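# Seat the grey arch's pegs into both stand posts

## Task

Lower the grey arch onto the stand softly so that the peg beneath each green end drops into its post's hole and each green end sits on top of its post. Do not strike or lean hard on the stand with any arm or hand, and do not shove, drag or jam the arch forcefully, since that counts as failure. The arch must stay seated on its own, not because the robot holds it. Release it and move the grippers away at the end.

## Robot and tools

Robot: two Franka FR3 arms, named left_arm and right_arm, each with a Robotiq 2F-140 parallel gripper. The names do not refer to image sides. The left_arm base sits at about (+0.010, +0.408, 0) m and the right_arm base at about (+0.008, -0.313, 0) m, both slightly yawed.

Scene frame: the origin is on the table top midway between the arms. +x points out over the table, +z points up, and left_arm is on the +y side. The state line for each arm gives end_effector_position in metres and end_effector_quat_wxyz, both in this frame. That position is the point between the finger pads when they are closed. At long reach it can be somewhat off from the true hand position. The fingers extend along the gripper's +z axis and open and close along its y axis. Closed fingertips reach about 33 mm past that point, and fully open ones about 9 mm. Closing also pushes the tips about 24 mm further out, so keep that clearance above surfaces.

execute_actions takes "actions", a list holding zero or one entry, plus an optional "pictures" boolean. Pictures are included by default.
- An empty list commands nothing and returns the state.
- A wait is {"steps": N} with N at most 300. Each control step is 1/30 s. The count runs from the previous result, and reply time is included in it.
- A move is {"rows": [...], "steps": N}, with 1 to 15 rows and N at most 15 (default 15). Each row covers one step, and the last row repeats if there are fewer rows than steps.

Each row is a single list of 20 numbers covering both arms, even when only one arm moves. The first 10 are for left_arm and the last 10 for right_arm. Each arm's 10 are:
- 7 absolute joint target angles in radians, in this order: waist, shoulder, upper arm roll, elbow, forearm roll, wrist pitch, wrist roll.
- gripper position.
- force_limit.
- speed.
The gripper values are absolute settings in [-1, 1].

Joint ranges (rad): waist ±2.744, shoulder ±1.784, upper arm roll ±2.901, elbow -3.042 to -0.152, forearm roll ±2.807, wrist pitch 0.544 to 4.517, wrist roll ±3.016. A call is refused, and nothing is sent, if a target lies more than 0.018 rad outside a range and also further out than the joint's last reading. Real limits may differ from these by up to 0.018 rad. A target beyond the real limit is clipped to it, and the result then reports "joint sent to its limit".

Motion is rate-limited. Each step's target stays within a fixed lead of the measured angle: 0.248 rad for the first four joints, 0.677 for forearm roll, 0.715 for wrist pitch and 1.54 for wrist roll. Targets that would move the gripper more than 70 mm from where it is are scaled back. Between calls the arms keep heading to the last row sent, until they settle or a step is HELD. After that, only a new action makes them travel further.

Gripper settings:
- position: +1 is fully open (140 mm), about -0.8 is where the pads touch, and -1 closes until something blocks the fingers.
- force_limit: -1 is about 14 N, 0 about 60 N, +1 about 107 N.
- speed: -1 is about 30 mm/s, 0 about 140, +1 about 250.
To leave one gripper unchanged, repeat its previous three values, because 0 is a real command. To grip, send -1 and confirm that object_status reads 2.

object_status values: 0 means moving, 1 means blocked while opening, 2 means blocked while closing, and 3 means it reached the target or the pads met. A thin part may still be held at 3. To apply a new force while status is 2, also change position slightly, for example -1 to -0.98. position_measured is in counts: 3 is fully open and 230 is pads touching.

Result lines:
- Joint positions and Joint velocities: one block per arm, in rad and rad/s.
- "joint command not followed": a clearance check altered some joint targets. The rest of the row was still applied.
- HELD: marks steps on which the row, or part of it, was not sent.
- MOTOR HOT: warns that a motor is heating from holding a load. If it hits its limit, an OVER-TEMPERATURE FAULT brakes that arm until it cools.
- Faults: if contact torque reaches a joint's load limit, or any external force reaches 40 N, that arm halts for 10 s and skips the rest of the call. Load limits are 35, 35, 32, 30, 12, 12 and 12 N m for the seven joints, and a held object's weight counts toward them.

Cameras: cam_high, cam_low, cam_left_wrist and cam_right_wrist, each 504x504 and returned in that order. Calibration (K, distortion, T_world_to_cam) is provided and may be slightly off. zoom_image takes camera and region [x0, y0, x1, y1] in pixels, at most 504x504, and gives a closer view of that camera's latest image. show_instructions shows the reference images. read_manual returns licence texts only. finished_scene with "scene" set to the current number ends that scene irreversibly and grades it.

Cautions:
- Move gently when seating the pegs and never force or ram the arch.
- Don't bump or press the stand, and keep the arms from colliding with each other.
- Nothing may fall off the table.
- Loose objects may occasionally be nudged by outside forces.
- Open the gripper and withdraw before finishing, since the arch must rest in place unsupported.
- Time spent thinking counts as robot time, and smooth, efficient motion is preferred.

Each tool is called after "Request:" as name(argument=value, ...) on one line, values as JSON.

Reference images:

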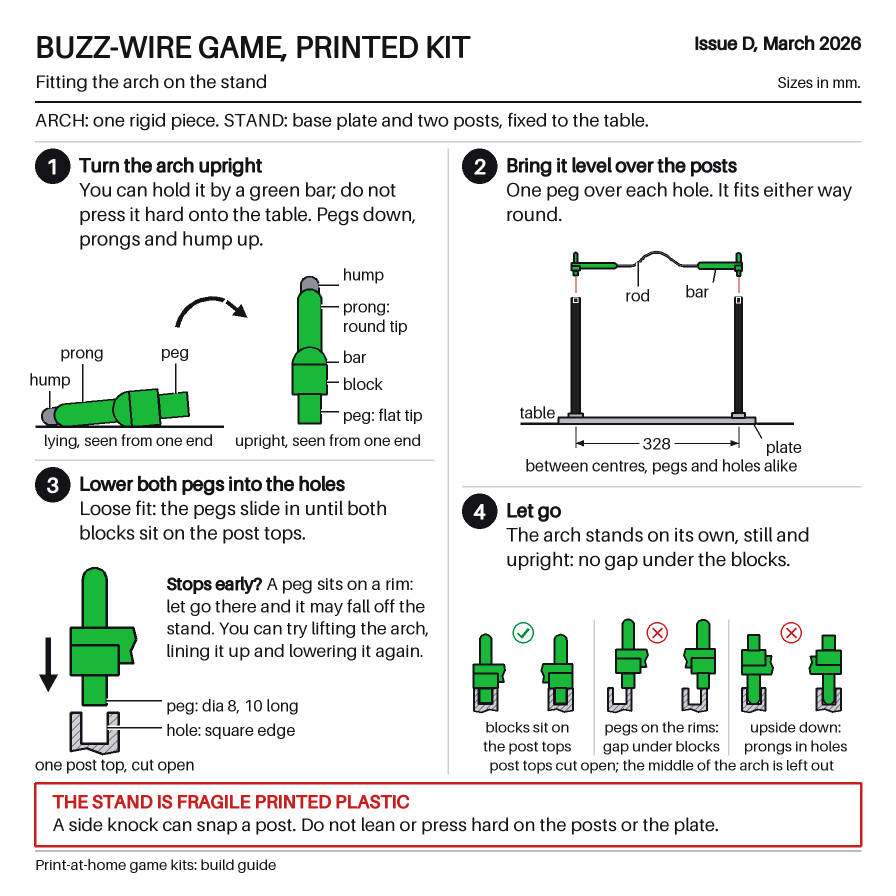

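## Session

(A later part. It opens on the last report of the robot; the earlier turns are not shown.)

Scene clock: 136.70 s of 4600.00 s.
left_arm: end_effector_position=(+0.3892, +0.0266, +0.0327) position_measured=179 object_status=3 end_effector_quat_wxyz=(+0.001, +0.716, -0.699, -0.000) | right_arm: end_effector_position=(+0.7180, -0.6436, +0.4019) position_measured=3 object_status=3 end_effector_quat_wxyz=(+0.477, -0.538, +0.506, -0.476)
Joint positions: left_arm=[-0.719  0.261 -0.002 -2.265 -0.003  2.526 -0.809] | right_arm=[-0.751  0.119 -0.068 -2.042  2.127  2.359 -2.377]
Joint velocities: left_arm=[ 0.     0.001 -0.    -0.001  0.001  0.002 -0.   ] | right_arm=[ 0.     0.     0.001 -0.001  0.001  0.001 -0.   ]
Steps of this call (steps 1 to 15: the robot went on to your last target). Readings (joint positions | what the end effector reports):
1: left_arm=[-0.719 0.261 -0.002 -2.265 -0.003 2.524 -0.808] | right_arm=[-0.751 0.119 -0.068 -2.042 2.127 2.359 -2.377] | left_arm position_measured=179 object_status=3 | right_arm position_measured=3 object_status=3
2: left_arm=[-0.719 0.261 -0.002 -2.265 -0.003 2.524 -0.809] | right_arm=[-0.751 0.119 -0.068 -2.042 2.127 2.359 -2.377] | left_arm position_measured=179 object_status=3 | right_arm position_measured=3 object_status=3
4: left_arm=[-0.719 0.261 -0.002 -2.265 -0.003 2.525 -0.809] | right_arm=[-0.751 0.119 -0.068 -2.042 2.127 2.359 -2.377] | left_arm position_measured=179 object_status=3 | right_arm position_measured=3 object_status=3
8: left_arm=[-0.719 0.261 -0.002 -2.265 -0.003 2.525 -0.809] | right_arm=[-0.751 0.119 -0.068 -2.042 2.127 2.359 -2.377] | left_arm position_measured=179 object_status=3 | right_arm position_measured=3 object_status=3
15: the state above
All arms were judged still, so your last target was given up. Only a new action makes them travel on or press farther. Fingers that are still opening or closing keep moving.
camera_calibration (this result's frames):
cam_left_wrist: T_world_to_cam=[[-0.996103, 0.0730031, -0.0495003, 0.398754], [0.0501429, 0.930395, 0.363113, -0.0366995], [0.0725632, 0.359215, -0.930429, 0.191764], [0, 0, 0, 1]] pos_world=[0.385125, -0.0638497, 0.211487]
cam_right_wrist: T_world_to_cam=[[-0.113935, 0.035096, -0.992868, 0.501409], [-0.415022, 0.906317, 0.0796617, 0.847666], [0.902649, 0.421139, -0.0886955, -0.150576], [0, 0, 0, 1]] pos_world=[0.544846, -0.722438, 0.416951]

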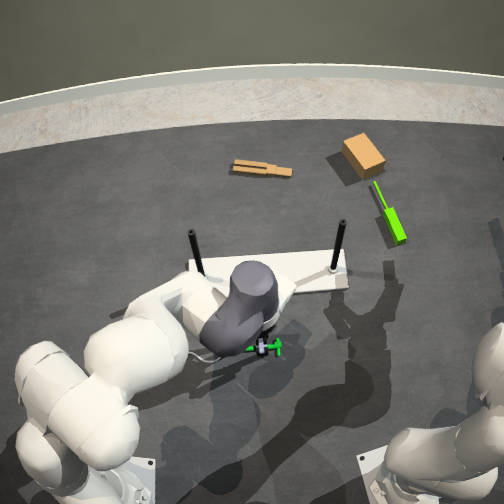

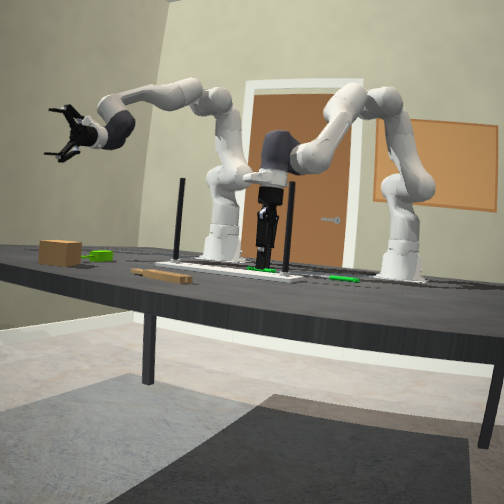

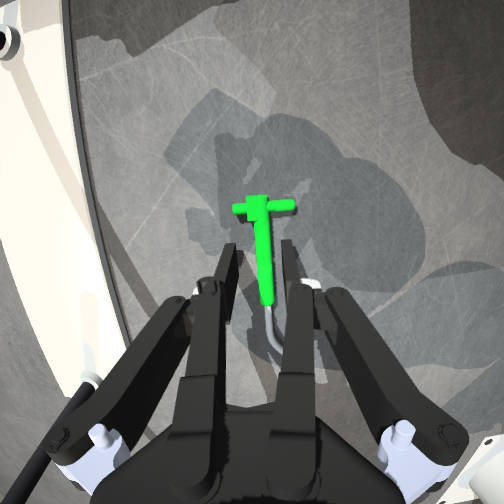

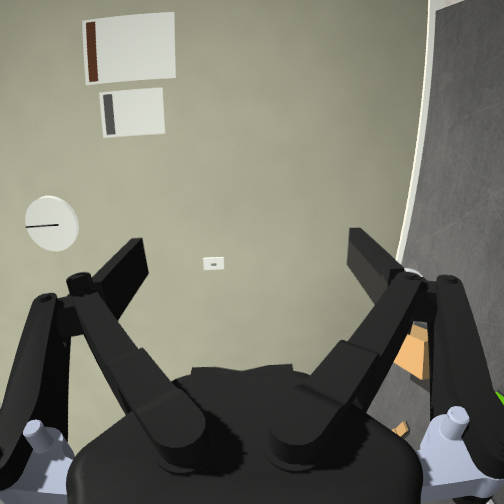

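Request:
execute_actions(actions=[{"rows": [[-0.7207,0.2705,0,-2.2665,0,2.537,-0.8137,-0.4,0,0,-0.75,0.119,-0.066,-2.042,2.127,2.359,-2.377,1,0,0]], "steps": 15}])

Request:
zoom_image(camera="cam_low", region=[230, 230, 300, 285])

Scene clock: 143.63 s of 4600.00 s.
left_arm: end_effector_position=(+0.3891, +0.0267, +0.0286) position_measured=179 object_status=3 end_effector_quat_wxyz=(+0.001, +0.716, -0.698, -0.000) | right_arm: end_effector_position=(+0.7180, -0.6436, +0.4019) position_measured=3 object_status=3 end_effector_quat_wxyz=(+0.477, -0.538, +0.506, -0.476)
Joint positions: left_arm=[-0.72   0.269 -0.002 -2.266 -0.003  2.535 -0.809] | right_arm=[-0.751  0.119 -0.068 -2.042  2.127  2.359 -2.377]
Joint velocities: left_arm=[ 0.    -0.    -0.    -0.    -0.001  0.003 -0.   ] | right_arm=[-0.     0.001 -0.    -0.001  0.001 -0.     0.001]
Steps of this call (steps 1 to 90: nothing new was sent; then 3.43 s passed at rest; steps 91 to 105: all 15 steps of this action). Readings (joint positions | what the end effector reports):
91: left_arm=[-0.720 0.262 -0.002 -2.265 -0.003 2.528 -0.809] | right_arm=[-0.751 0.119 -0.068 -2.042 2.127 2.359 -2.377] | left_arm position_measured=179 object_status=3 | right_arm position_measured=3 object_status=3
92: left_arm=[-0.720 0.264 -0.002 -2.265 -0.003 2.529 -0.809] | right_arm=[-0.751 0.119 -0.068 -2.042 2.127 2.359 -2.377] | left_arm position_measured=179 object_status=3 | right_arm position_measured=3 object_status=3
94: left_arm=[-0.720 0.267 -0.002 -2.265 -0.003 2.531 -0.809] | right_arm=[-0.751 0.119 -0.068 -2.042 2.127 2.359 -2.377] | left_arm position_measured=179 object_status=3 | right_arm position_measured=3 object_status=3
98: left_arm=[-0.720 0.269 -0.002 -2.266 -0.003 2.533 -0.809] | right_arm=[-0.751 0.119 -0.068 -2.042 2.127 2.359 -2.377] | left_arm position_measured=179 object_status=3 | right_arm position_measured=3 object_status=3
105: the state above
camera_calibration (this result's frames):
cam_left_wrist: T_world_to_cam=[[-0.996126, 0.0728562, -0.0492409, 0.398402], [0.0500822, 0.930313, 0.363332, -0.0352783], [0.0722804, 0.359459, -0.930357, 0.188047], [0, 0, 0, 1]] pos_world=[0.385034, -0.0638014, 0.207387]
cam_right_wrist: T_world_to_cam=[[-0.113935, 0.0350958, -0.992868, 0.501409], [-0.415029, 0.906314, 0.0796622, 0.847665], [0.902646, 0.421145, -0.088695, -0.150574], [0, 0, 0, 1]] pos_world=[0.544849, -0.722434, 0.416951]

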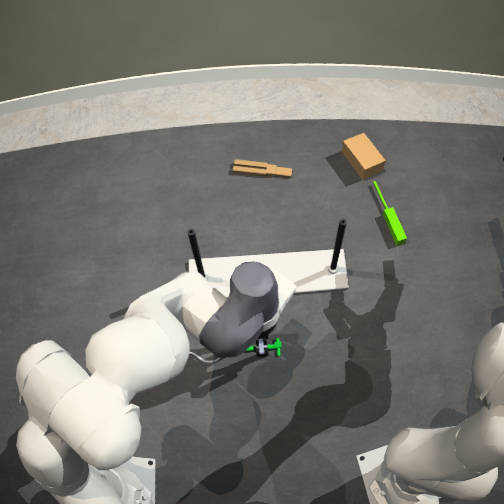

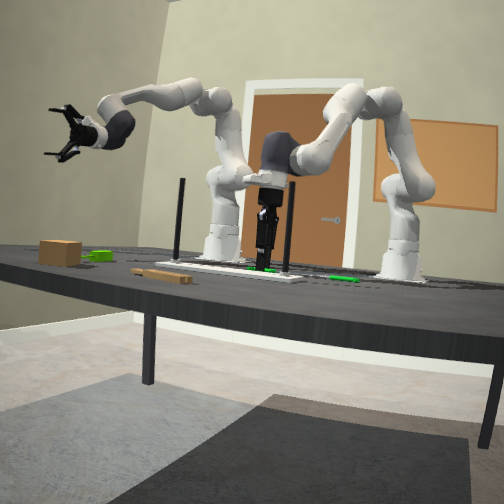

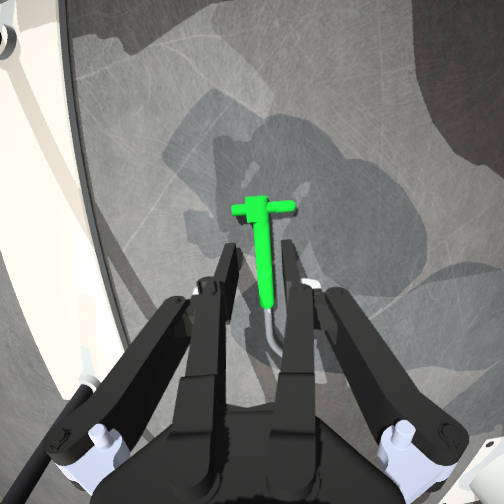

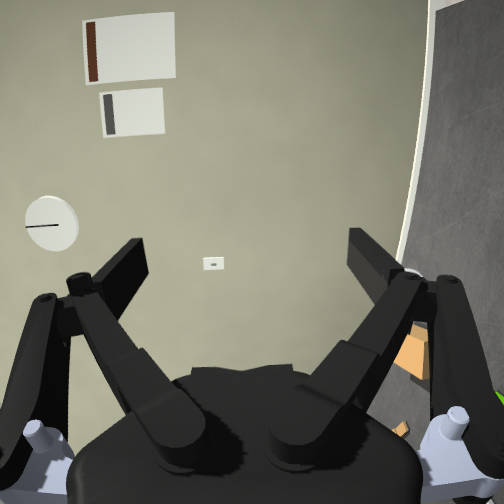

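Region (230, 230, 300, 285) of cam_low's 504x504 image, scaled by 7.200, with more detail than that image has; it fills the top 396 rows of this view, and the rest is white.

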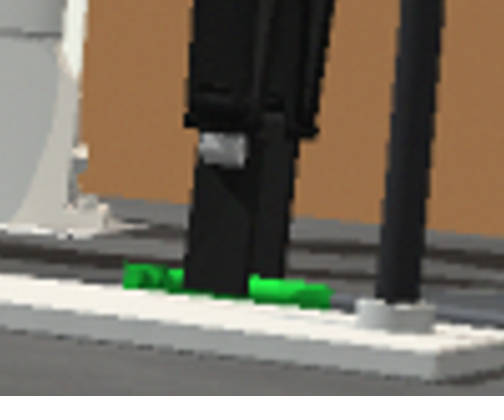

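Request:
execute_actions(actions=[{"rows": [[-0.7207,0.2705,0,-2.2665,0,2.537,-0.8137,-1,0.4,-0.8,-0.75,0.119,-0.066,-2.042,2.127,2.359,-2.377,1,0,0]], "steps": 15}], pictures=false)

Request:
execute_actions(actions=[{"steps": 20}])

Request:
zoom_image(camera="cam_low", region=[230, 230, 300, 285])

Scene clock: 148.93 s of 4600.00 s.
left_arm: end_effector_position=(+0.3894, +0.0264, +0.0289) position_measured=218 object_status=0 end_effector_quat_wxyz=(+0.001, +0.716, -0.698, +0.000) | right_arm: end_effector_position=(+0.7180, -0.6436, +0.4019) position_measured=3 object_status=3 end_effector_quat_wxyz=(+0.477, -0.538, +0.506, -0.476)
Joint positions: left_arm=[-0.72   0.269 -0.002 -2.266 -0.003  2.536 -0.81 ] | right_arm=[-0.751  0.119 -0.068 -2.042  2.127  2.359 -2.377]
Joint velocities: left_arm=[-0.    -0.001 -0.001  0.002  0.     0.    -0.   ] | right_arm=[-0.    -0.    -0.     0.    -0.    -0.    -0.001]
Steps of this call (steps 1 to 15: the robot went on to your last target; steps 16 to 90: nothing new was sent; then 1.80 s passed at rest; steps 91 to 105: all 15 steps of this action). Readings (joint positions | what the end effector reports):
91: left_arm=[-0.720 0.269 -0.002 -2.266 -0.003 2.535 -0.809] | right_arm=[-0.751 0.119 -0.068 -2.042 2.127 2.359 -2.377] | left_arm position_measured=179 object_status=0 | right_arm position_measured=3 object_status=3
92: left_arm=[-0.720 0.269 -0.002 -2.266 -0.003 2.535 -0.809] | right_arm=[-0.751 0.119 -0.068 -2.042 2.127 2.359 -2.377] | left_arm position_measured=181 object_status=0 | right_arm position_measured=3 object_status=3
94: left_arm=[-0.720 0.269 -0.002 -2.266 -0.003 2.535 -0.809] | right_arm=[-0.751 0.119 -0.068 -2.042 2.127 2.359 -2.377] | left_arm position_measured=187 object_status=0 | right_arm position_measured=3 object_status=3
98: left_arm=[-0.720 0.269 -0.002 -2.266 -0.003 2.535 -0.809] | right_arm=[-0.751 0.119 -0.068 -2.042 2.127 2.359 -2.377] | left_arm position_measured=198 object_status=0 | right_arm position_measured=3 object_status=3
105: the state above

Scene clock: 149.60 s of 4600.00 s.
left_arm: end_effector_position=(+0.3894, +0.0264, +0.0289) position_measured=220 object_status=2 end_effector_quat_wxyz=(+0.001, +0.716, -0.698, +0.000) | right_arm: end_effector_position=(+0.7180, -0.6436, +0.4019) position_measured=3 object_status=3 end_effector_quat_wxyz=(+0.477, -0.538, +0.506, -0.476)
Joint positions: left_arm=[-0.72   0.269 -0.002 -2.266 -0.003  2.536 -0.81 ] | right_arm=[-0.751  0.119 -0.068 -2.042  2.127  2.359 -2.377]
Joint velocities: left_arm=[-0.     0.001  0.001  0.     0.001  0.001 -0.001] | right_arm=[-0.001 -0.001  0.    -0.001 -0.001 -0.     0.002]
Steps of this call (steps 1 to 15: the robot went on to your last target; steps 16 to 20: nothing new was sent). Readings (joint positions | what the end effector reports):
1: left_arm=[-0.720 0.269 -0.002 -2.266 -0.003 2.536 -0.810] | right_arm=[-0.751 0.119 -0.068 -2.042 2.127 2.359 -2.377] | left_arm position_measured=220 object_status=0 | right_arm position_measured=3 object_status=3
2: left_arm=[-0.720 0.269 -0.002 -2.266 -0.003 2.536 -0.810] | right_arm=[-0.751 0.119 -0.068 -2.042 2.127 2.359 -2.377] | left_arm position_measured=220 object_status=0 | right_arm position_measured=3 object_status=3
4: left_arm=[-0.720 0.269 -0.002 -2.266 -0.003 2.536 -0.810] | right_arm=[-0.751 0.119 -0.068 -2.042 2.127 2.359 -2.377] | left_arm position_measured=220 object_status=0 | right_arm position_measured=3 object_status=3
8: left_arm=[-0.720 0.269 -0.002 -2.266 -0.003 2.536 -0.810] | right_arm=[-0.751 0.119 -0.068 -2.042 2.127 2.359 -2.377] | left_arm position_measured=220 object_status=2 | right_arm position_measured=3 object_status=3
20: the state above
All arms were judged still, so your last target was given up. Only a new action makes them travel on or press farther. Fingers that are still opening or closing keep moving.
camera_calibration (this result's frames):
cam_left_wrist: T_world_to_cam=[[-0.996087, 0.0727095, -0.0502367, 0.398733], [0.0496483, 0.930645, 0.362539, -0.0349209], [0.0731126, 0.358626, -0.930614, 0.188078], [0, 0, 0, 1]] pos_world=[0.385156, -0.0639423, 0.207719]
cam_right_wrist: T_world_to_cam=[[-0.113935, 0.0350957, -0.992868, 0.501409], [-0.415029, 0.906314, 0.0796621, 0.847665], [0.902646, 0.421145, -0.0886951, -0.150574], [0, 0, 0, 1]] pos_world=[0.544849, -0.722434, 0.416951]

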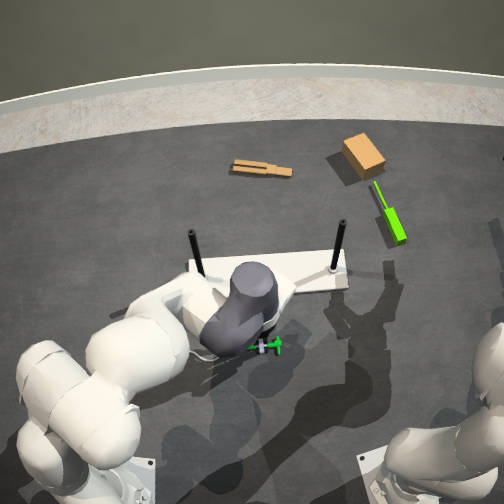

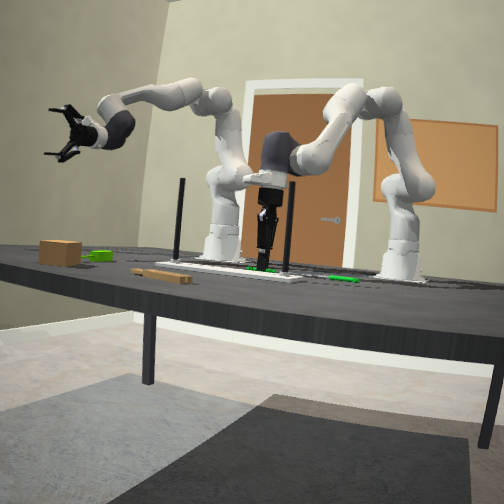

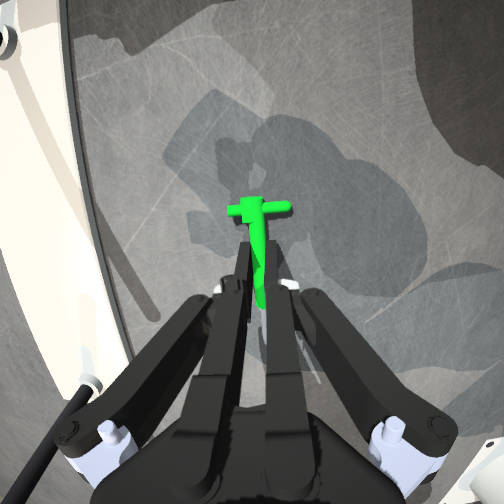

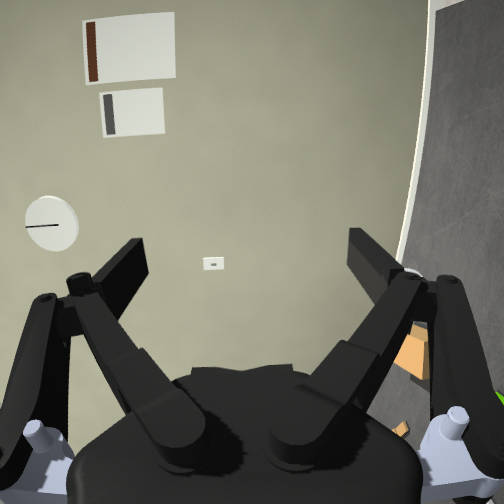

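Region (230, 230, 300, 285) of cam_low's 504x504 image, scaled by 7.200, with more detail than that image has; it fills the top 396 rows of this view, and the rest is white.

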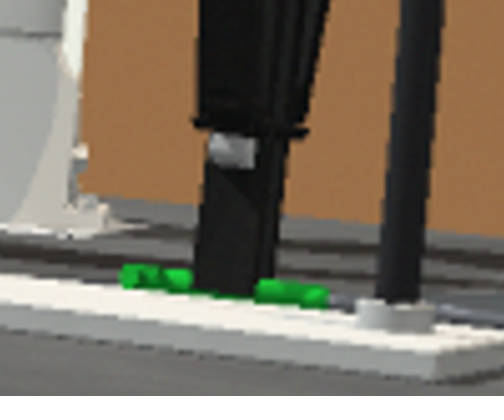

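Request:
execute_actions(actions=[{"rows": [[-0.7207,0.2705,0,-2.2665,0,2.537,-0.8137,-0.6,0.4,-0.5,-0.75,0.119,-0.066,-2.042,2.127,2.359,-2.377,1,0,0],[-0.7207,0.2705,0,-2.2665,0,2.537,-0.8137,-0.6,0.4,-0.5,-0.75,0.119,-0.066,-2.042,2.127,2.359,-2.377,1,0,0],[-0.7207,0.2705,0,-2.2665,0,2.537,-0.8137,-0.6,0.4,-0.5,-0.75,0.119,-0.066,-2.042,2.127,2.359,-2.377,1,0,0],[-0.7207,0.2705,0,-2.2665,0,2.537,-0.8137,-0.6,0.4,-0.5,-0.75,0.119,-0.066,-2.042,2.127,2.359,-2.377,1,0,0],[-0.7207,0.2705,0,-2.2665,0,2.537,-0.8137,-0.6,0.4,-0.5,-0.75,0.119,-0.066,-2.042,2.127,2.359,-2.377,1,0,0],[-0.7207,0.2705,0,-2.2665,0,2.537,-0.8137,-0.6,0.4,-0.5,-0.75,0.119,-0.066,-2.042,2.127,2.359,-2.377,1,0,0],[-0.7207,0.2705,0,-2.2665,0,2.537,-0.8137,-0.6,0.4,-0.5,-0.75,0.119,-0.066,-2.042,2.127,2.359,-2.377,1,0,0],[-0.7207,0.2755,0,-2.2668,0,2.5423,-0.8137,-0.6,0.4,-0.5,-0.75,0.119,-0.066,-2.042,2.127,2.359,-2.377,1,0,0]], "steps": 15}])

Request:
zoom_image(camera="cam_low", region=[230, 230, 300, 285])

Scene clock: 161.90 s of 4600.00 s.
left_arm: end_effector_position=(+0.3890, +0.0268, +0.0264) position_measured=205 object_status=3 end_effector_quat_wxyz=(+0.001, +0.716, -0.698, -0.000) | right_arm: end_effector_position=(+0.7180, -0.6436, +0.4019) position_measured=3 object_status=3 end_effector_quat_wxyz=(+0.477, -0.538, +0.506, -0.476)
Joint positions: left_arm=[-0.72   0.274 -0.002 -2.266 -0.003  2.539 -0.81 ] | right_arm=[-0.751  0.119 -0.068 -2.042  2.127  2.359 -2.377]
Joint velocities: left_arm=[-0.001  0.    -0.001 -0.001 -0.     0.006 -0.001] | right_arm=[ 0.001 -0.     0.     0.    -0.001 -0.    -0.   ]
Steps of this call (steps 1 to 90: nothing new was sent; then 8.80 s passed at rest; steps 91 to 105: all 15 steps of this action). Readings (joint positions | what the end effector reports):
91: left_arm=[-0.720 0.269 -0.002 -2.266 -0.003 2.536 -0.810] | right_arm=[-0.751 0.119 -0.068 -2.042 2.127 2.359 -2.377] | left_arm position_measured=220 object_status=0 | right_arm position_measured=3 object_status=3
92: left_arm=[-0.720 0.269 -0.002 -2.266 -0.003 2.536 -0.810] | right_arm=[-0.751 0.119 -0.068 -2.042 2.127 2.359 -2.377] | left_arm position_measured=220 object_status=0 | right_arm position_measured=3 object_status=3
94: left_arm=[-0.720 0.269 -0.002 -2.266 -0.003 2.536 -0.810] | right_arm=[-0.751 0.119 -0.068 -2.042 2.127 2.359 -2.377] | left_arm position_measured=207 object_status=0 | right_arm position_measured=3 object_status=3
98: left_arm=[-0.720 0.270 -0.002 -2.266 -0.003 2.536 -0.810] | right_arm=[-0.751 0.119 -0.068 -2.042 2.127 2.359 -2.377] | left_arm position_measured=205 object_status=0 | right_arm position_measured=3 object_status=3
105: the state above
camera_calibration (this result's frames):
cam_left_wrist: T_world_to_cam=[[-0.996143, 0.0727719, -0.0490305, 0.39822], [0.0500635, 0.930233, 0.363538, -0.0344868], [0.0720651, 0.359681, -0.930288, 0.186014], [0, 0, 0, 1]] pos_world=[0.385005, -0.0638042, 0.205109]
cam_right_wrist: T_world_to_cam=[[-0.113935, 0.0350956, -0.992868, 0.501409], [-0.415029, 0.906314, 0.0796621, 0.847665], [0.902646, 0.421145, -0.0886952, -0.150574], [0, 0, 0, 1]] pos_world=[0.544849, -0.722434, 0.416951]

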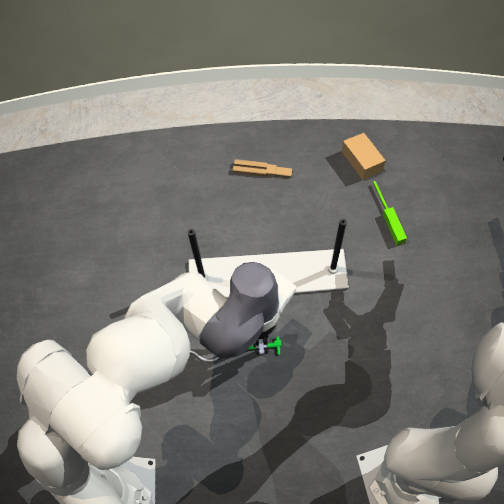

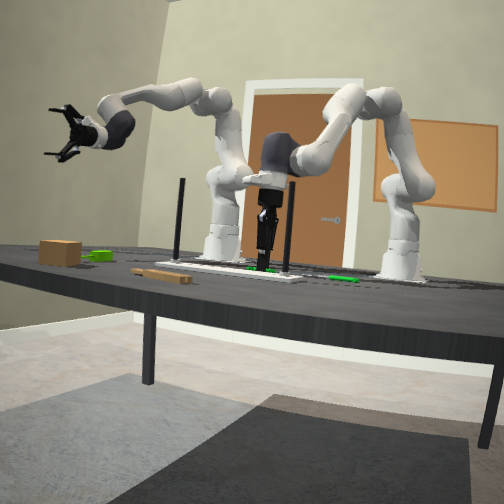

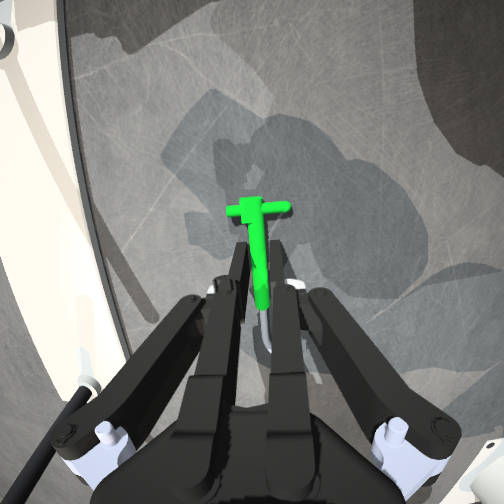

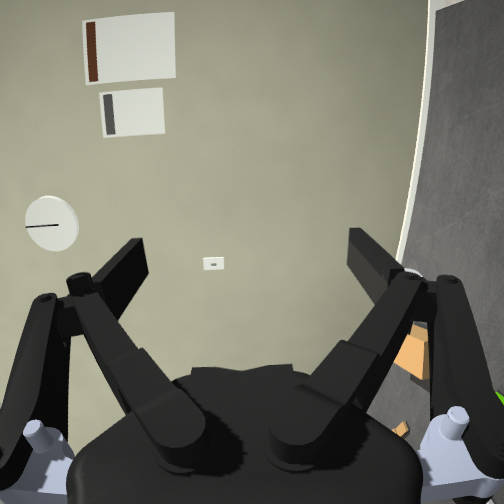

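Region (230, 230, 300, 285) of cam_low's 504x504 image, scaled by 7.200, with more detail than that image has; it fills the top 396 rows of this view, and the rest is white.

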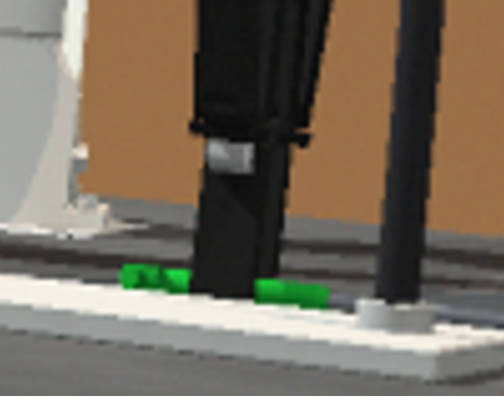

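Request:
execute_actions(actions=[{"rows": [[-0.7207,0.2755,0,-2.2668,0,2.5423,-0.8137,-1,0.4,-0.8,-0.75,0.119,-0.066,-2.042,2.127,2.359,-2.377,1,0,0]], "steps": 15}], pictures=false)

Request:
execute_actions(actions=[{"rows": [[-0.7207,0.272,0,-2.2665,0,2.5385,-0.8137,-1,0.4,-0.8,-0.75,0.119,-0.066,-2.042,2.127,2.359,-2.377,1,0,0],[-0.7207,0.267,0,-2.266,0,2.533,-0.8137,-1,0.4,-0.8,-0.75,0.119,-0.066,-2.042,2.127,2.359,-2.377,1,0,0],[-0.7207,0.261,0,-2.2655,0,2.5265,-0.8137,-1,0.4,-0.8,-0.75,0.119,-0.066,-2.042,2.127,2.359,-2.377,1,0,0],[-0.7207,0.254,0,-2.2645,0,2.5185,-0.8137,-1,0.4,-0.8,-0.75,0.119,-0.066,-2.042,2.127,2.359,-2.377,1,0,0],[-0.7207,0.247,0,-2.2635,0,2.5105,-0.8137,-1,0.4,-0.8,-0.75,0.119,-0.066,-2.042,2.127,2.359,-2.377,1,0,0],[-0.7207,0.240,0,-2.262,0,2.502,-0.8137,-1,0.4,-0.8,-0.75,0.119,-0.066,-2.042,2.127,2.359,-2.377,1,0,0],[-0.7207,0.233,0,-2.2605,0,2.4935,-0.8137,-1,0.4,-0.8,-0.75,0.119,-0.066,-2.042,2.127,2.359,-2.377,1,0,0],[-0.7207,0.226,0,-2.259,0,2.485,-0.8137,-1,0.4,-0.8,-0.75,0.119,-0.066,-2.042,2.127,2.359,-2.377,1,0,0],[-0.7207,0.219,0,-2.2575,0,2.4765,-0.8137,-1,0.4,-0.8,-0.75,0.119,-0.066,-2.042,2.127,2.359,-2.377,1,0,0],[-0.7207,0.212,0,-2.256,0,2.468,-0.8137,-1,0.4,-0.8,-0.75,0.119,-0.066,-2.042,2.127,2.359,-2.377,1,0,0],[-0.7207,0.205,0,-2.254,0,2.459,-0.8137,-1,0.4,-0.8,-0.75,0.119,-0.066,-2.042,2.127,2.359,-2.377,1,0,0]], "steps": 15}])

Request:
zoom_image(camera="cam_low", region=[230, 210, 370, 290])

Scene clock: 168.43 s of 4600.00 s.
left_arm: end_effector_position=(+0.3893, +0.0264, +0.0266) position_measured=220 object_status=2 end_effector_quat_wxyz=(+0.001, +0.716, -0.698, +0.000) | right_arm: end_effector_position=(+0.7180, -0.6436, +0.4019) position_measured=3 object_status=3 end_effector_quat_wxyz=(+0.477, -0.538, +0.506, -0.476)
Joint positions: left_arm=[-0.72   0.274 -0.002 -2.266 -0.003  2.541 -0.81 ] | right_arm=[-0.751  0.119 -0.068 -2.042  2.127  2.359 -2.377]
Joint velocities: left_arm=[-0.     0.     0.    -0.     0.001 -0.     0.   ] | right_arm=[ 0.001  0.     0.001 -0.001 -0.001  0.    -0.   ]
Steps of this call (steps 1 to 15: the robot went on to your last target; steps 16 to 90: nothing new was sent; then 3.03 s passed at rest; steps 91 to 105: all 15 steps of this action). Readings (joint positions | what the end effector reports):
91: left_arm=[-0.720 0.274 -0.002 -2.266 -0.003 2.540 -0.810] | right_arm=[-0.751 0.119 -0.068 -2.042 2.127 2.359 -2.377] | left_arm position_measured=205 object_status=0 | right_arm position_measured=3 object_status=3
92: left_arm=[-0.720 0.274 -0.002 -2.266 -0.003 2.540 -0.810] | right_arm=[-0.751 0.119 -0.068 -2.042 2.127 2.359 -2.377] | left_arm position_measured=207 object_status=0 | right_arm position_measured=3 object_status=3
94: left_arm=[-0.720 0.274 -0.002 -2.266 -0.003 2.541 -0.810] | right_arm=[-0.751 0.119 -0.068 -2.042 2.127 2.359 -2.377] | left_arm position_measured=213 object_status=0 | right_arm position_measured=3 object_status=3
98: left_arm=[-0.720 0.274 -0.002 -2.266 -0.003 2.541 -0.810] | right_arm=[-0.751 0.119 -0.068 -2.042 2.127 2.359 -2.377] | left_arm position_measured=220 object_status=0 | right_arm position_measured=3 object_status=3
105: the state above

Scene clock: 168.93 s of 4600.00 s.
left_arm: end_effector_position=(+0.3937, +0.0220, +0.0622) position_measured=220 object_status=2 end_effector_quat_wxyz=(+0.001, +0.716, -0.698, +0.008) | right_arm: end_effector_position=(+0.7180, -0.6436, +0.4019) position_measured=3 object_status=3 end_effector_quat_wxyz=(+0.477, -0.538, +0.506, -0.476)
Joint positions: left_arm=[-0.72   0.206 -0.002 -2.254 -0.003  2.477 -0.81 ] | right_arm=[-0.751  0.119 -0.068 -2.042  2.127  2.359 -2.377]
Joint velocities: left_arm=[-0.    -0.038 -0.002  0.01  -0.    -0.087  0.001] | right_arm=[ 0.001  0.001 -0.     0.001  0.001 -0.001  0.001]
Steps of this call (steps 1 to 15: all 15 steps of this action). Readings (joint positions | what the end effector reports):
1: left_arm=[-0.720 0.274 -0.002 -2.266 -0.003 2.540 -0.810] | right_arm=[-0.751 0.119 -0.068 -2.042 2.127 2.359 -2.377] | left_arm position_measured=220 object_status=2 | right_arm position_measured=3 object_status=3
2: left_arm=[-0.720 0.273 -0.002 -2.266 -0.003 2.539 -0.810] | right_arm=[-0.751 0.119 -0.068 -2.042 2.127 2.359 -2.377] | left_arm position_measured=220 object_status=2 | right_arm position_measured=3 object_status=3
4: left_arm=[-0.720 0.268 -0.002 -2.266 -0.003 2.534 -0.810] | right_arm=[-0.751 0.119 -0.068 -2.042 2.127 2.359 -2.377] | left_arm position_measured=220 object_status=2 | right_arm position_measured=3 object_status=3
8: left_arm=[-0.720 0.244 -0.002 -2.264 -0.003 2.514 -0.810] | right_arm=[-0.751 0.119 -0.068 -2.042 2.127 2.359 -2.377] | left_arm position_measured=220 object_status=2 | right_arm position_measured=3 object_status=3
15: the state above
camera_calibration (this result's frames):
cam_left_wrist: T_world_to_cam=[[-0.995447, 0.0721391, -0.062301, 0.405565], [0.045674, 0.934692, 0.352511, -0.0410007], [0.0836621, 0.34806, -0.933732, 0.216607], [0, 0, 0, 1]] pos_world=[0.387469, -0.0663263, 0.241973]
cam_right_wrist: T_world_to_cam=[[-0.113935, 0.0350957, -0.992868, 0.501409], [-0.415029, 0.906314, 0.0796622, 0.847665], [0.902646, 0.421145, -0.0886951, -0.150574], [0, 0, 0, 1]] pos_world=[0.544849, -0.722434, 0.416951]

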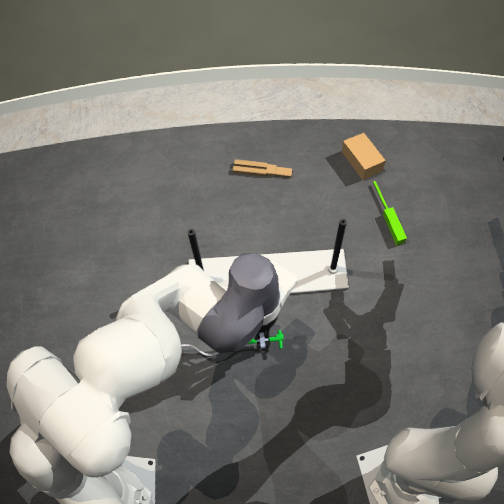

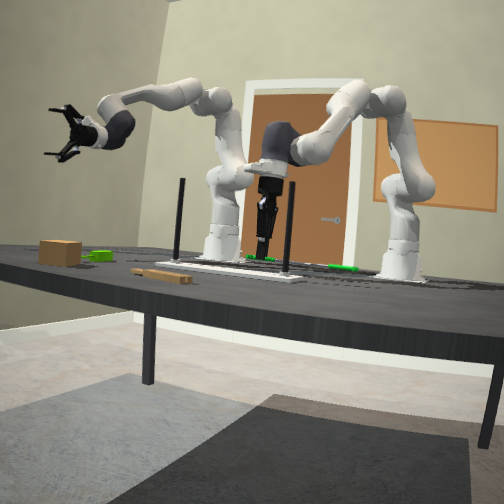

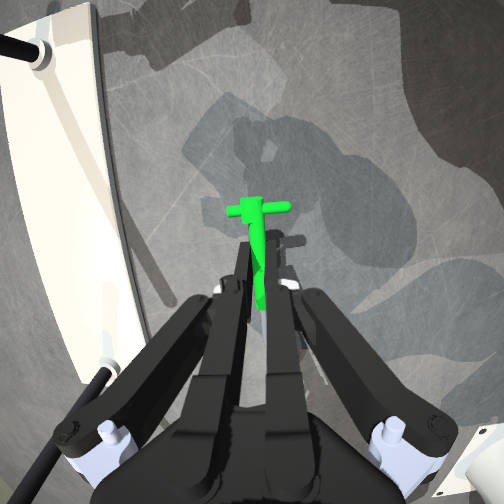

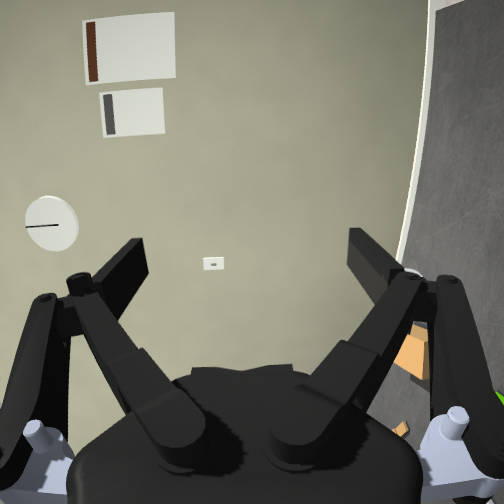

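Region (230, 210, 370, 290) of cam_low's 504x504 image, scaled by 3.600, with more detail than that image has; it fills the top 288 rows of this view, and the rest is white.

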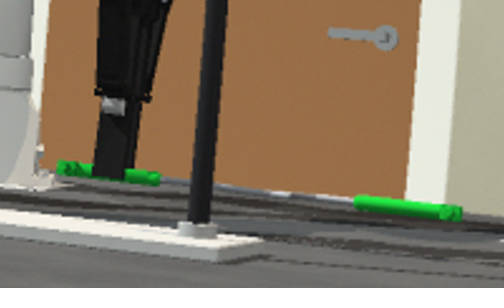

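Request:
execute_actions(actions=[{"rows": [[-0.7207,0.15,0,-2.235,0,2.385,-0.8137,-1,0.4,-0.8,-0.75,0.119,-0.066,-2.042,2.127,2.359,-2.377,1,0,0],[-0.7207,0.15,0,-2.235,0,2.385,-0.8137,-1,0.4,-0.8,-0.75,0.119,-0.066,-2.042,2.127,2.359,-2.377,1,0,0],[-0.7207,0.15,0,-2.235,0,2.385,-0.8137,-1,0.4,-0.8,-0.75,0.119,-0.066,-2.042,2.127,2.359,-2.377,1,0,0],[-0.7207,0.10,0,-2.216,0,2.316,-0.8137,-1,0.4,-0.8,-0.75,0.119,-0.066,-2.042,2.127,2.359,-2.377,1,0,0],[-0.7207,0.10,0,-2.216,0,2.316,-0.8137,-1,0.4,-0.8,-0.75,0.119,-0.066,-2.042,2.127,2.359,-2.377,1,0,0],[-0.7207,0.10,0,-2.216,0,2.316,-0.8137,-1,0.4,-0.8,-0.75,0.119,-0.066,-2.042,2.127,2.359,-2.377,1,0,0],[-0.7207,0.052,0,-2.195,0,2.247,-0.8137,-1,0.4,-0.8,-0.75,0.119,-0.066,-2.042,2.127,2.359,-2.377,1,0,0],[-0.7207,0.052,0,-2.195,0,2.247,-0.8137,-1,0.4,-0.8,-0.75,0.119,-0.066,-2.042,2.127,2.359,-2.377,1,0,0],[-0.7207,0.052,0,-2.195,0,2.247,-0.8137,-1,0.4,-0.8,-0.75,0.119,-0.066,-2.042,2.127,2.359,-2.377,1,0,0],[-0.7207,0.02,0,-2.13,0,2.15,-0.8137,-1,0.4,-0.8,-0.75,0.119,-0.066,-2.042,2.127,2.359,-2.377,1,0,0],[-0.7207,0.02,0,-2.13,0,2.15,-0.8137,-1,0.4,-0.8,-0.75,0.119,-0.066,-2.042,2.127,2.359,-2.377,1,0,0],[-0.7207,0.02,0,-2.13,0,2.15,-0.8137,-1,0.4,-0.8,-0.75,0.119,-0.066,-2.042,2.127,2.359,-2.377,1,0,0],[-0.7207,-0.01,0,-2.05,0,2.04,-0.8137,-1,0.4,-0.8,-0.75,0.119,-0.066,-2.042,2.127,2.359,-2.377,1,0,0],[-0.7207,-0.01,0,-2.05,0,2.04,-0.8137,-1,0.4,-0.8,-0.75,0.119,-0.066,-2.042,2.127,2.359,-2.377,1,0,0],[-0.7207,-0.0624,0,-1.6786,0,1.6162,-0.8137,-1,0.4,-0.8,-0.75,0.119,-0.066,-2.042,2.127,2.359,-2.377,1,0,0]]}], pictures=false)

Request:
execute_actions(actions=[{"steps": 25}], pictures=false)

Request:
execute_actions(actions=[{"rows": [[-0.8094,-0.0264,0,-1.75,2.2256,1.839,0.4345,-1,0.4,-0.8,-0.75,0.119,-0.066,-2.042,2.127,2.359,-2.377,1,0,0]], "steps": 15}])

Scene clock: 196.00 s of 4600.00 s.
left_arm: end_effector_position=(+0.4087, +0.0067, +0.2216) position_measured=220 object_status=2 end_effector_quat_wxyz=(+0.001, +0.715, -0.698, +0.027) | right_arm: end_effector_position=(+0.7180, -0.6436, +0.4019) position_measured=3 object_status=3 end_effector_quat_wxyz=(+0.477, -0.538, +0.506, -0.476)
Joint positions: left_arm=[-0.72   0.008 -0.002 -2.067 -0.003  2.129 -0.81 ] | right_arm=[-0.751  0.119 -0.068 -2.042  2.127  2.359 -2.377]
Joint velocities: left_arm=[-0.    -0.264 -0.     1.165  0.    -1.54  -0.   ] | right_arm=[-0.001 -0.     0.    -0.001  0.001 -0.001 -0.   ]
Steps of this call (steps 1 to 30: the robot went on to your last target; steps 31 to 90: nothing new was sent; then 23.57 s passed at rest; steps 91 to 105: all 15 steps of this action). Readings (joint positions | what the end effector reports):
91: left_arm=[-0.720 0.199 -0.002 -2.253 -0.003 2.448 -0.810] | right_arm=[-0.751 0.119 -0.068 -2.042 2.127 2.359 -2.377] | left_arm position_measured=220 object_status=2 | right_arm position_measured=3 object_status=3
92: left_arm=[-0.720 0.187 -0.002 -2.251 -0.003 2.436 -0.810] | right_arm=[-0.751 0.119 -0.068 -2.042 2.127 2.359 -2.377] | left_arm position_measured=220 object_status=2 | right_arm position_measured=3 object_status=3
94: left_arm=[-0.720 0.160 -0.002 -2.241 -0.003 2.408 -0.810] | right_arm=[-0.751 0.119 -0.068 -2.042 2.127 2.359 -2.377] | left_arm position_measured=220 object_status=2 | right_arm position_measured=3 object_status=3
98: left_arm=[-0.720 0.089 -0.002 -2.211 -0.003 2.337 -0.810] | right_arm=[-0.751 0.119 -0.068 -2.042 2.127 2.359 -2.377] | left_arm position_measured=220 object_status=2 | right_arm position_measured=3 object_status=3
105: the state above

Scene clock: 196.83 s of 4600.00 s.
left_arm: end_effector_position=(+0.3903, +0.0249, +0.4005) position_measured=220 object_status=2 end_effector_quat_wxyz=(+0.001, +0.715, -0.699, +0.004) | right_arm: end_effector_position=(+0.7180, -0.6436, +0.4019) position_measured=3 object_status=3 end_effector_quat_wxyz=(+0.477, -0.538, +0.506, -0.476)
Joint positions: left_arm=[-0.72  -0.062 -0.002 -1.679 -0.002  1.624 -0.81 ] | right_arm=[-0.751  0.119 -0.068 -2.042  2.127  2.359 -2.377]
Joint velocities: left_arm=[-0.001  0.     0.     0.001 -0.001 -0.035  0.001] | right_arm=[-0.001  0.001 -0.001  0.     0.     0.001 -0.   ]
Steps of this call (steps 1 to 25: the robot went on to your last target). Readings (joint positions | what the end effector reports):
1: left_arm=[-0.720 -0.001 -0.002 -2.025 -0.003 2.077 -0.810] | right_arm=[-0.751 0.119 -0.068 -2.042 2.127 2.359 -2.377] | left_arm position_measured=220 object_status=2 | right_arm position_measured=3 object_status=3
2: left_arm=[-0.720 -0.010 -0.002 -1.981 -0.003 2.030 -0.810] | right_arm=[-0.751 0.119 -0.068 -2.042 2.127 2.359 -2.377] | left_arm position_measured=220 object_status=2 | right_arm position_measured=3 object_status=3
4: left_arm=[-0.720 -0.026 -0.002 -1.888 -0.003 1.946 -0.810] | right_arm=[-0.751 0.119 -0.068 -2.042 2.127 2.359 -2.377] | left_arm position_measured=220 object_status=2 | right_arm position_measured=3 object_status=3
8: left_arm=[-0.720 -0.060 -0.002 -1.724 -0.002 1.786 -0.810] | right_arm=[-0.751 0.119 -0.068 -2.042 2.127 2.359 -2.377] | left_arm position_measured=220 object_status=2 | right_arm position_measured=3 object_status=3
25: the state above

Scene clock: 197.33 s of 4600.00 s.
left_arm: end_effector_position=(+0.5698, +0.1179, +0.4817) position_measured=220 object_status=2 end_effector_quat_wxyz=(+0.432, -0.343, +0.830, +0.080) | right_arm: end_effector_position=(+0.7180, -0.6436, +0.4019) position_measured=3 object_status=3 end_effector_quat_wxyz=(+0.477, -0.538, +0.506, -0.476)
Joint positions: left_arm=[-0.795 -0.03   0.    -1.741  0.921  1.763 -0.237] | right_arm=[-0.751  0.119 -0.068 -2.042  2.127  2.359 -2.377]
Joint velocities: left_arm=[-0.035  0.013  0.001 -0.022  1.622  0.141  0.759] | right_arm=[ 0.    -0.001 -0.001  0.    -0.     0.001  0.001]
Steps of this call (steps 1 to 15: all 15 steps of this action). Readings (joint positions | what the end effector reports):
1: left_arm=[-0.728 -0.063 0.000 -1.685 0.049 1.638 -0.762] | right_arm=[-0.751 0.119 -0.068 -2.042 2.127 2.359 -2.377] | left_arm position_measured=220 object_status=2 | right_arm position_measured=3 object_status=3
2: left_arm=[-0.738 -0.060 0.000 -1.693 0.117 1.653 -0.709] | right_arm=[-0.751 0.119 -0.068 -2.042 2.127 2.359 -2.377] | left_arm position_measured=220 object_status=2 | right_arm position_measured=3 object_status=3
4: left_arm=[-0.757 -0.052 0.000 -1.707 0.251 1.679 -0.612] | right_arm=[-0.751 0.119 -0.068 -2.042 2.127 2.359 -2.377] | left_arm position_measured=220 object_status=2 | right_arm position_measured=3 object_status=3
8: left_arm=[-0.779 -0.039 0.000 -1.727 0.505 1.719 -0.449] | right_arm=[-0.751 0.119 -0.068 -2.042 2.127 2.359 -2.377] | left_arm position_measured=220 object_status=2 | right_arm position_measured=3 object_status=3
15: the state above
camera_calibration (this result's frames):
cam_left_wrist: T_world_to_cam=[[-0.563209, 0.817771, -0.118514, 0.292993], [0.169028, 0.254409, 0.952211, -0.565526], [0.808842, 0.516262, -0.281512, -0.18693], [0, 0, 0, 1]] pos_world=[0.411803, 0.000778159, 0.520601]
cam_right_wrist: T_world_to_cam=[[-0.113935, 0.0350956, -0.992868, 0.501409], [-0.415033, 0.906312, 0.0796624, 0.847664], [0.902644, 0.421149, -0.0886947, -0.150573], [0, 0, 0, 1]] pos_world=[0.54485, -0.722432, 0.416951]

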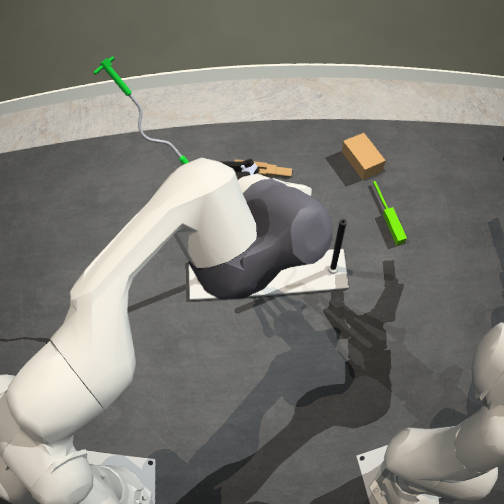

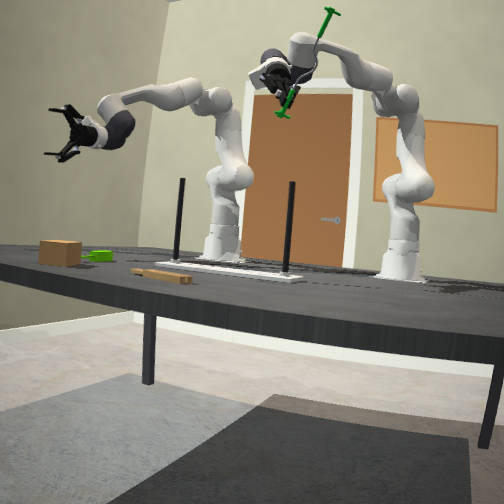

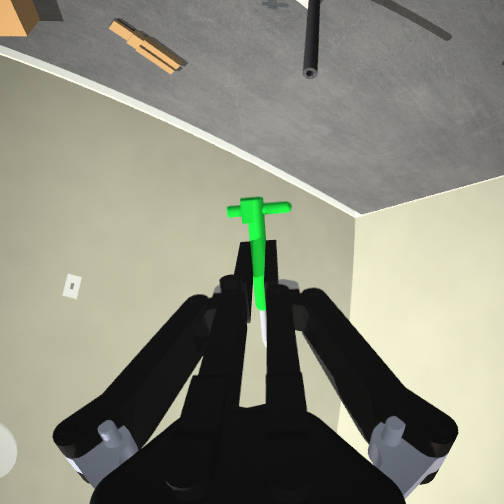

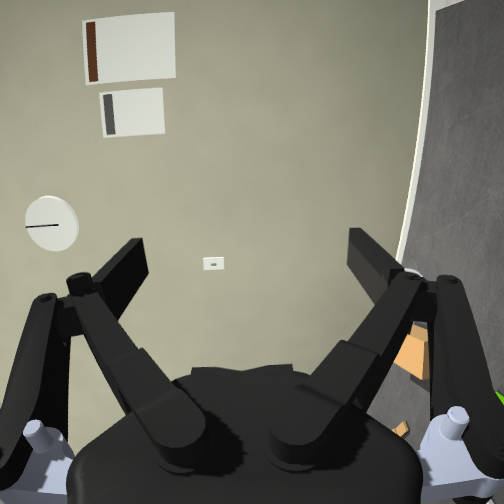

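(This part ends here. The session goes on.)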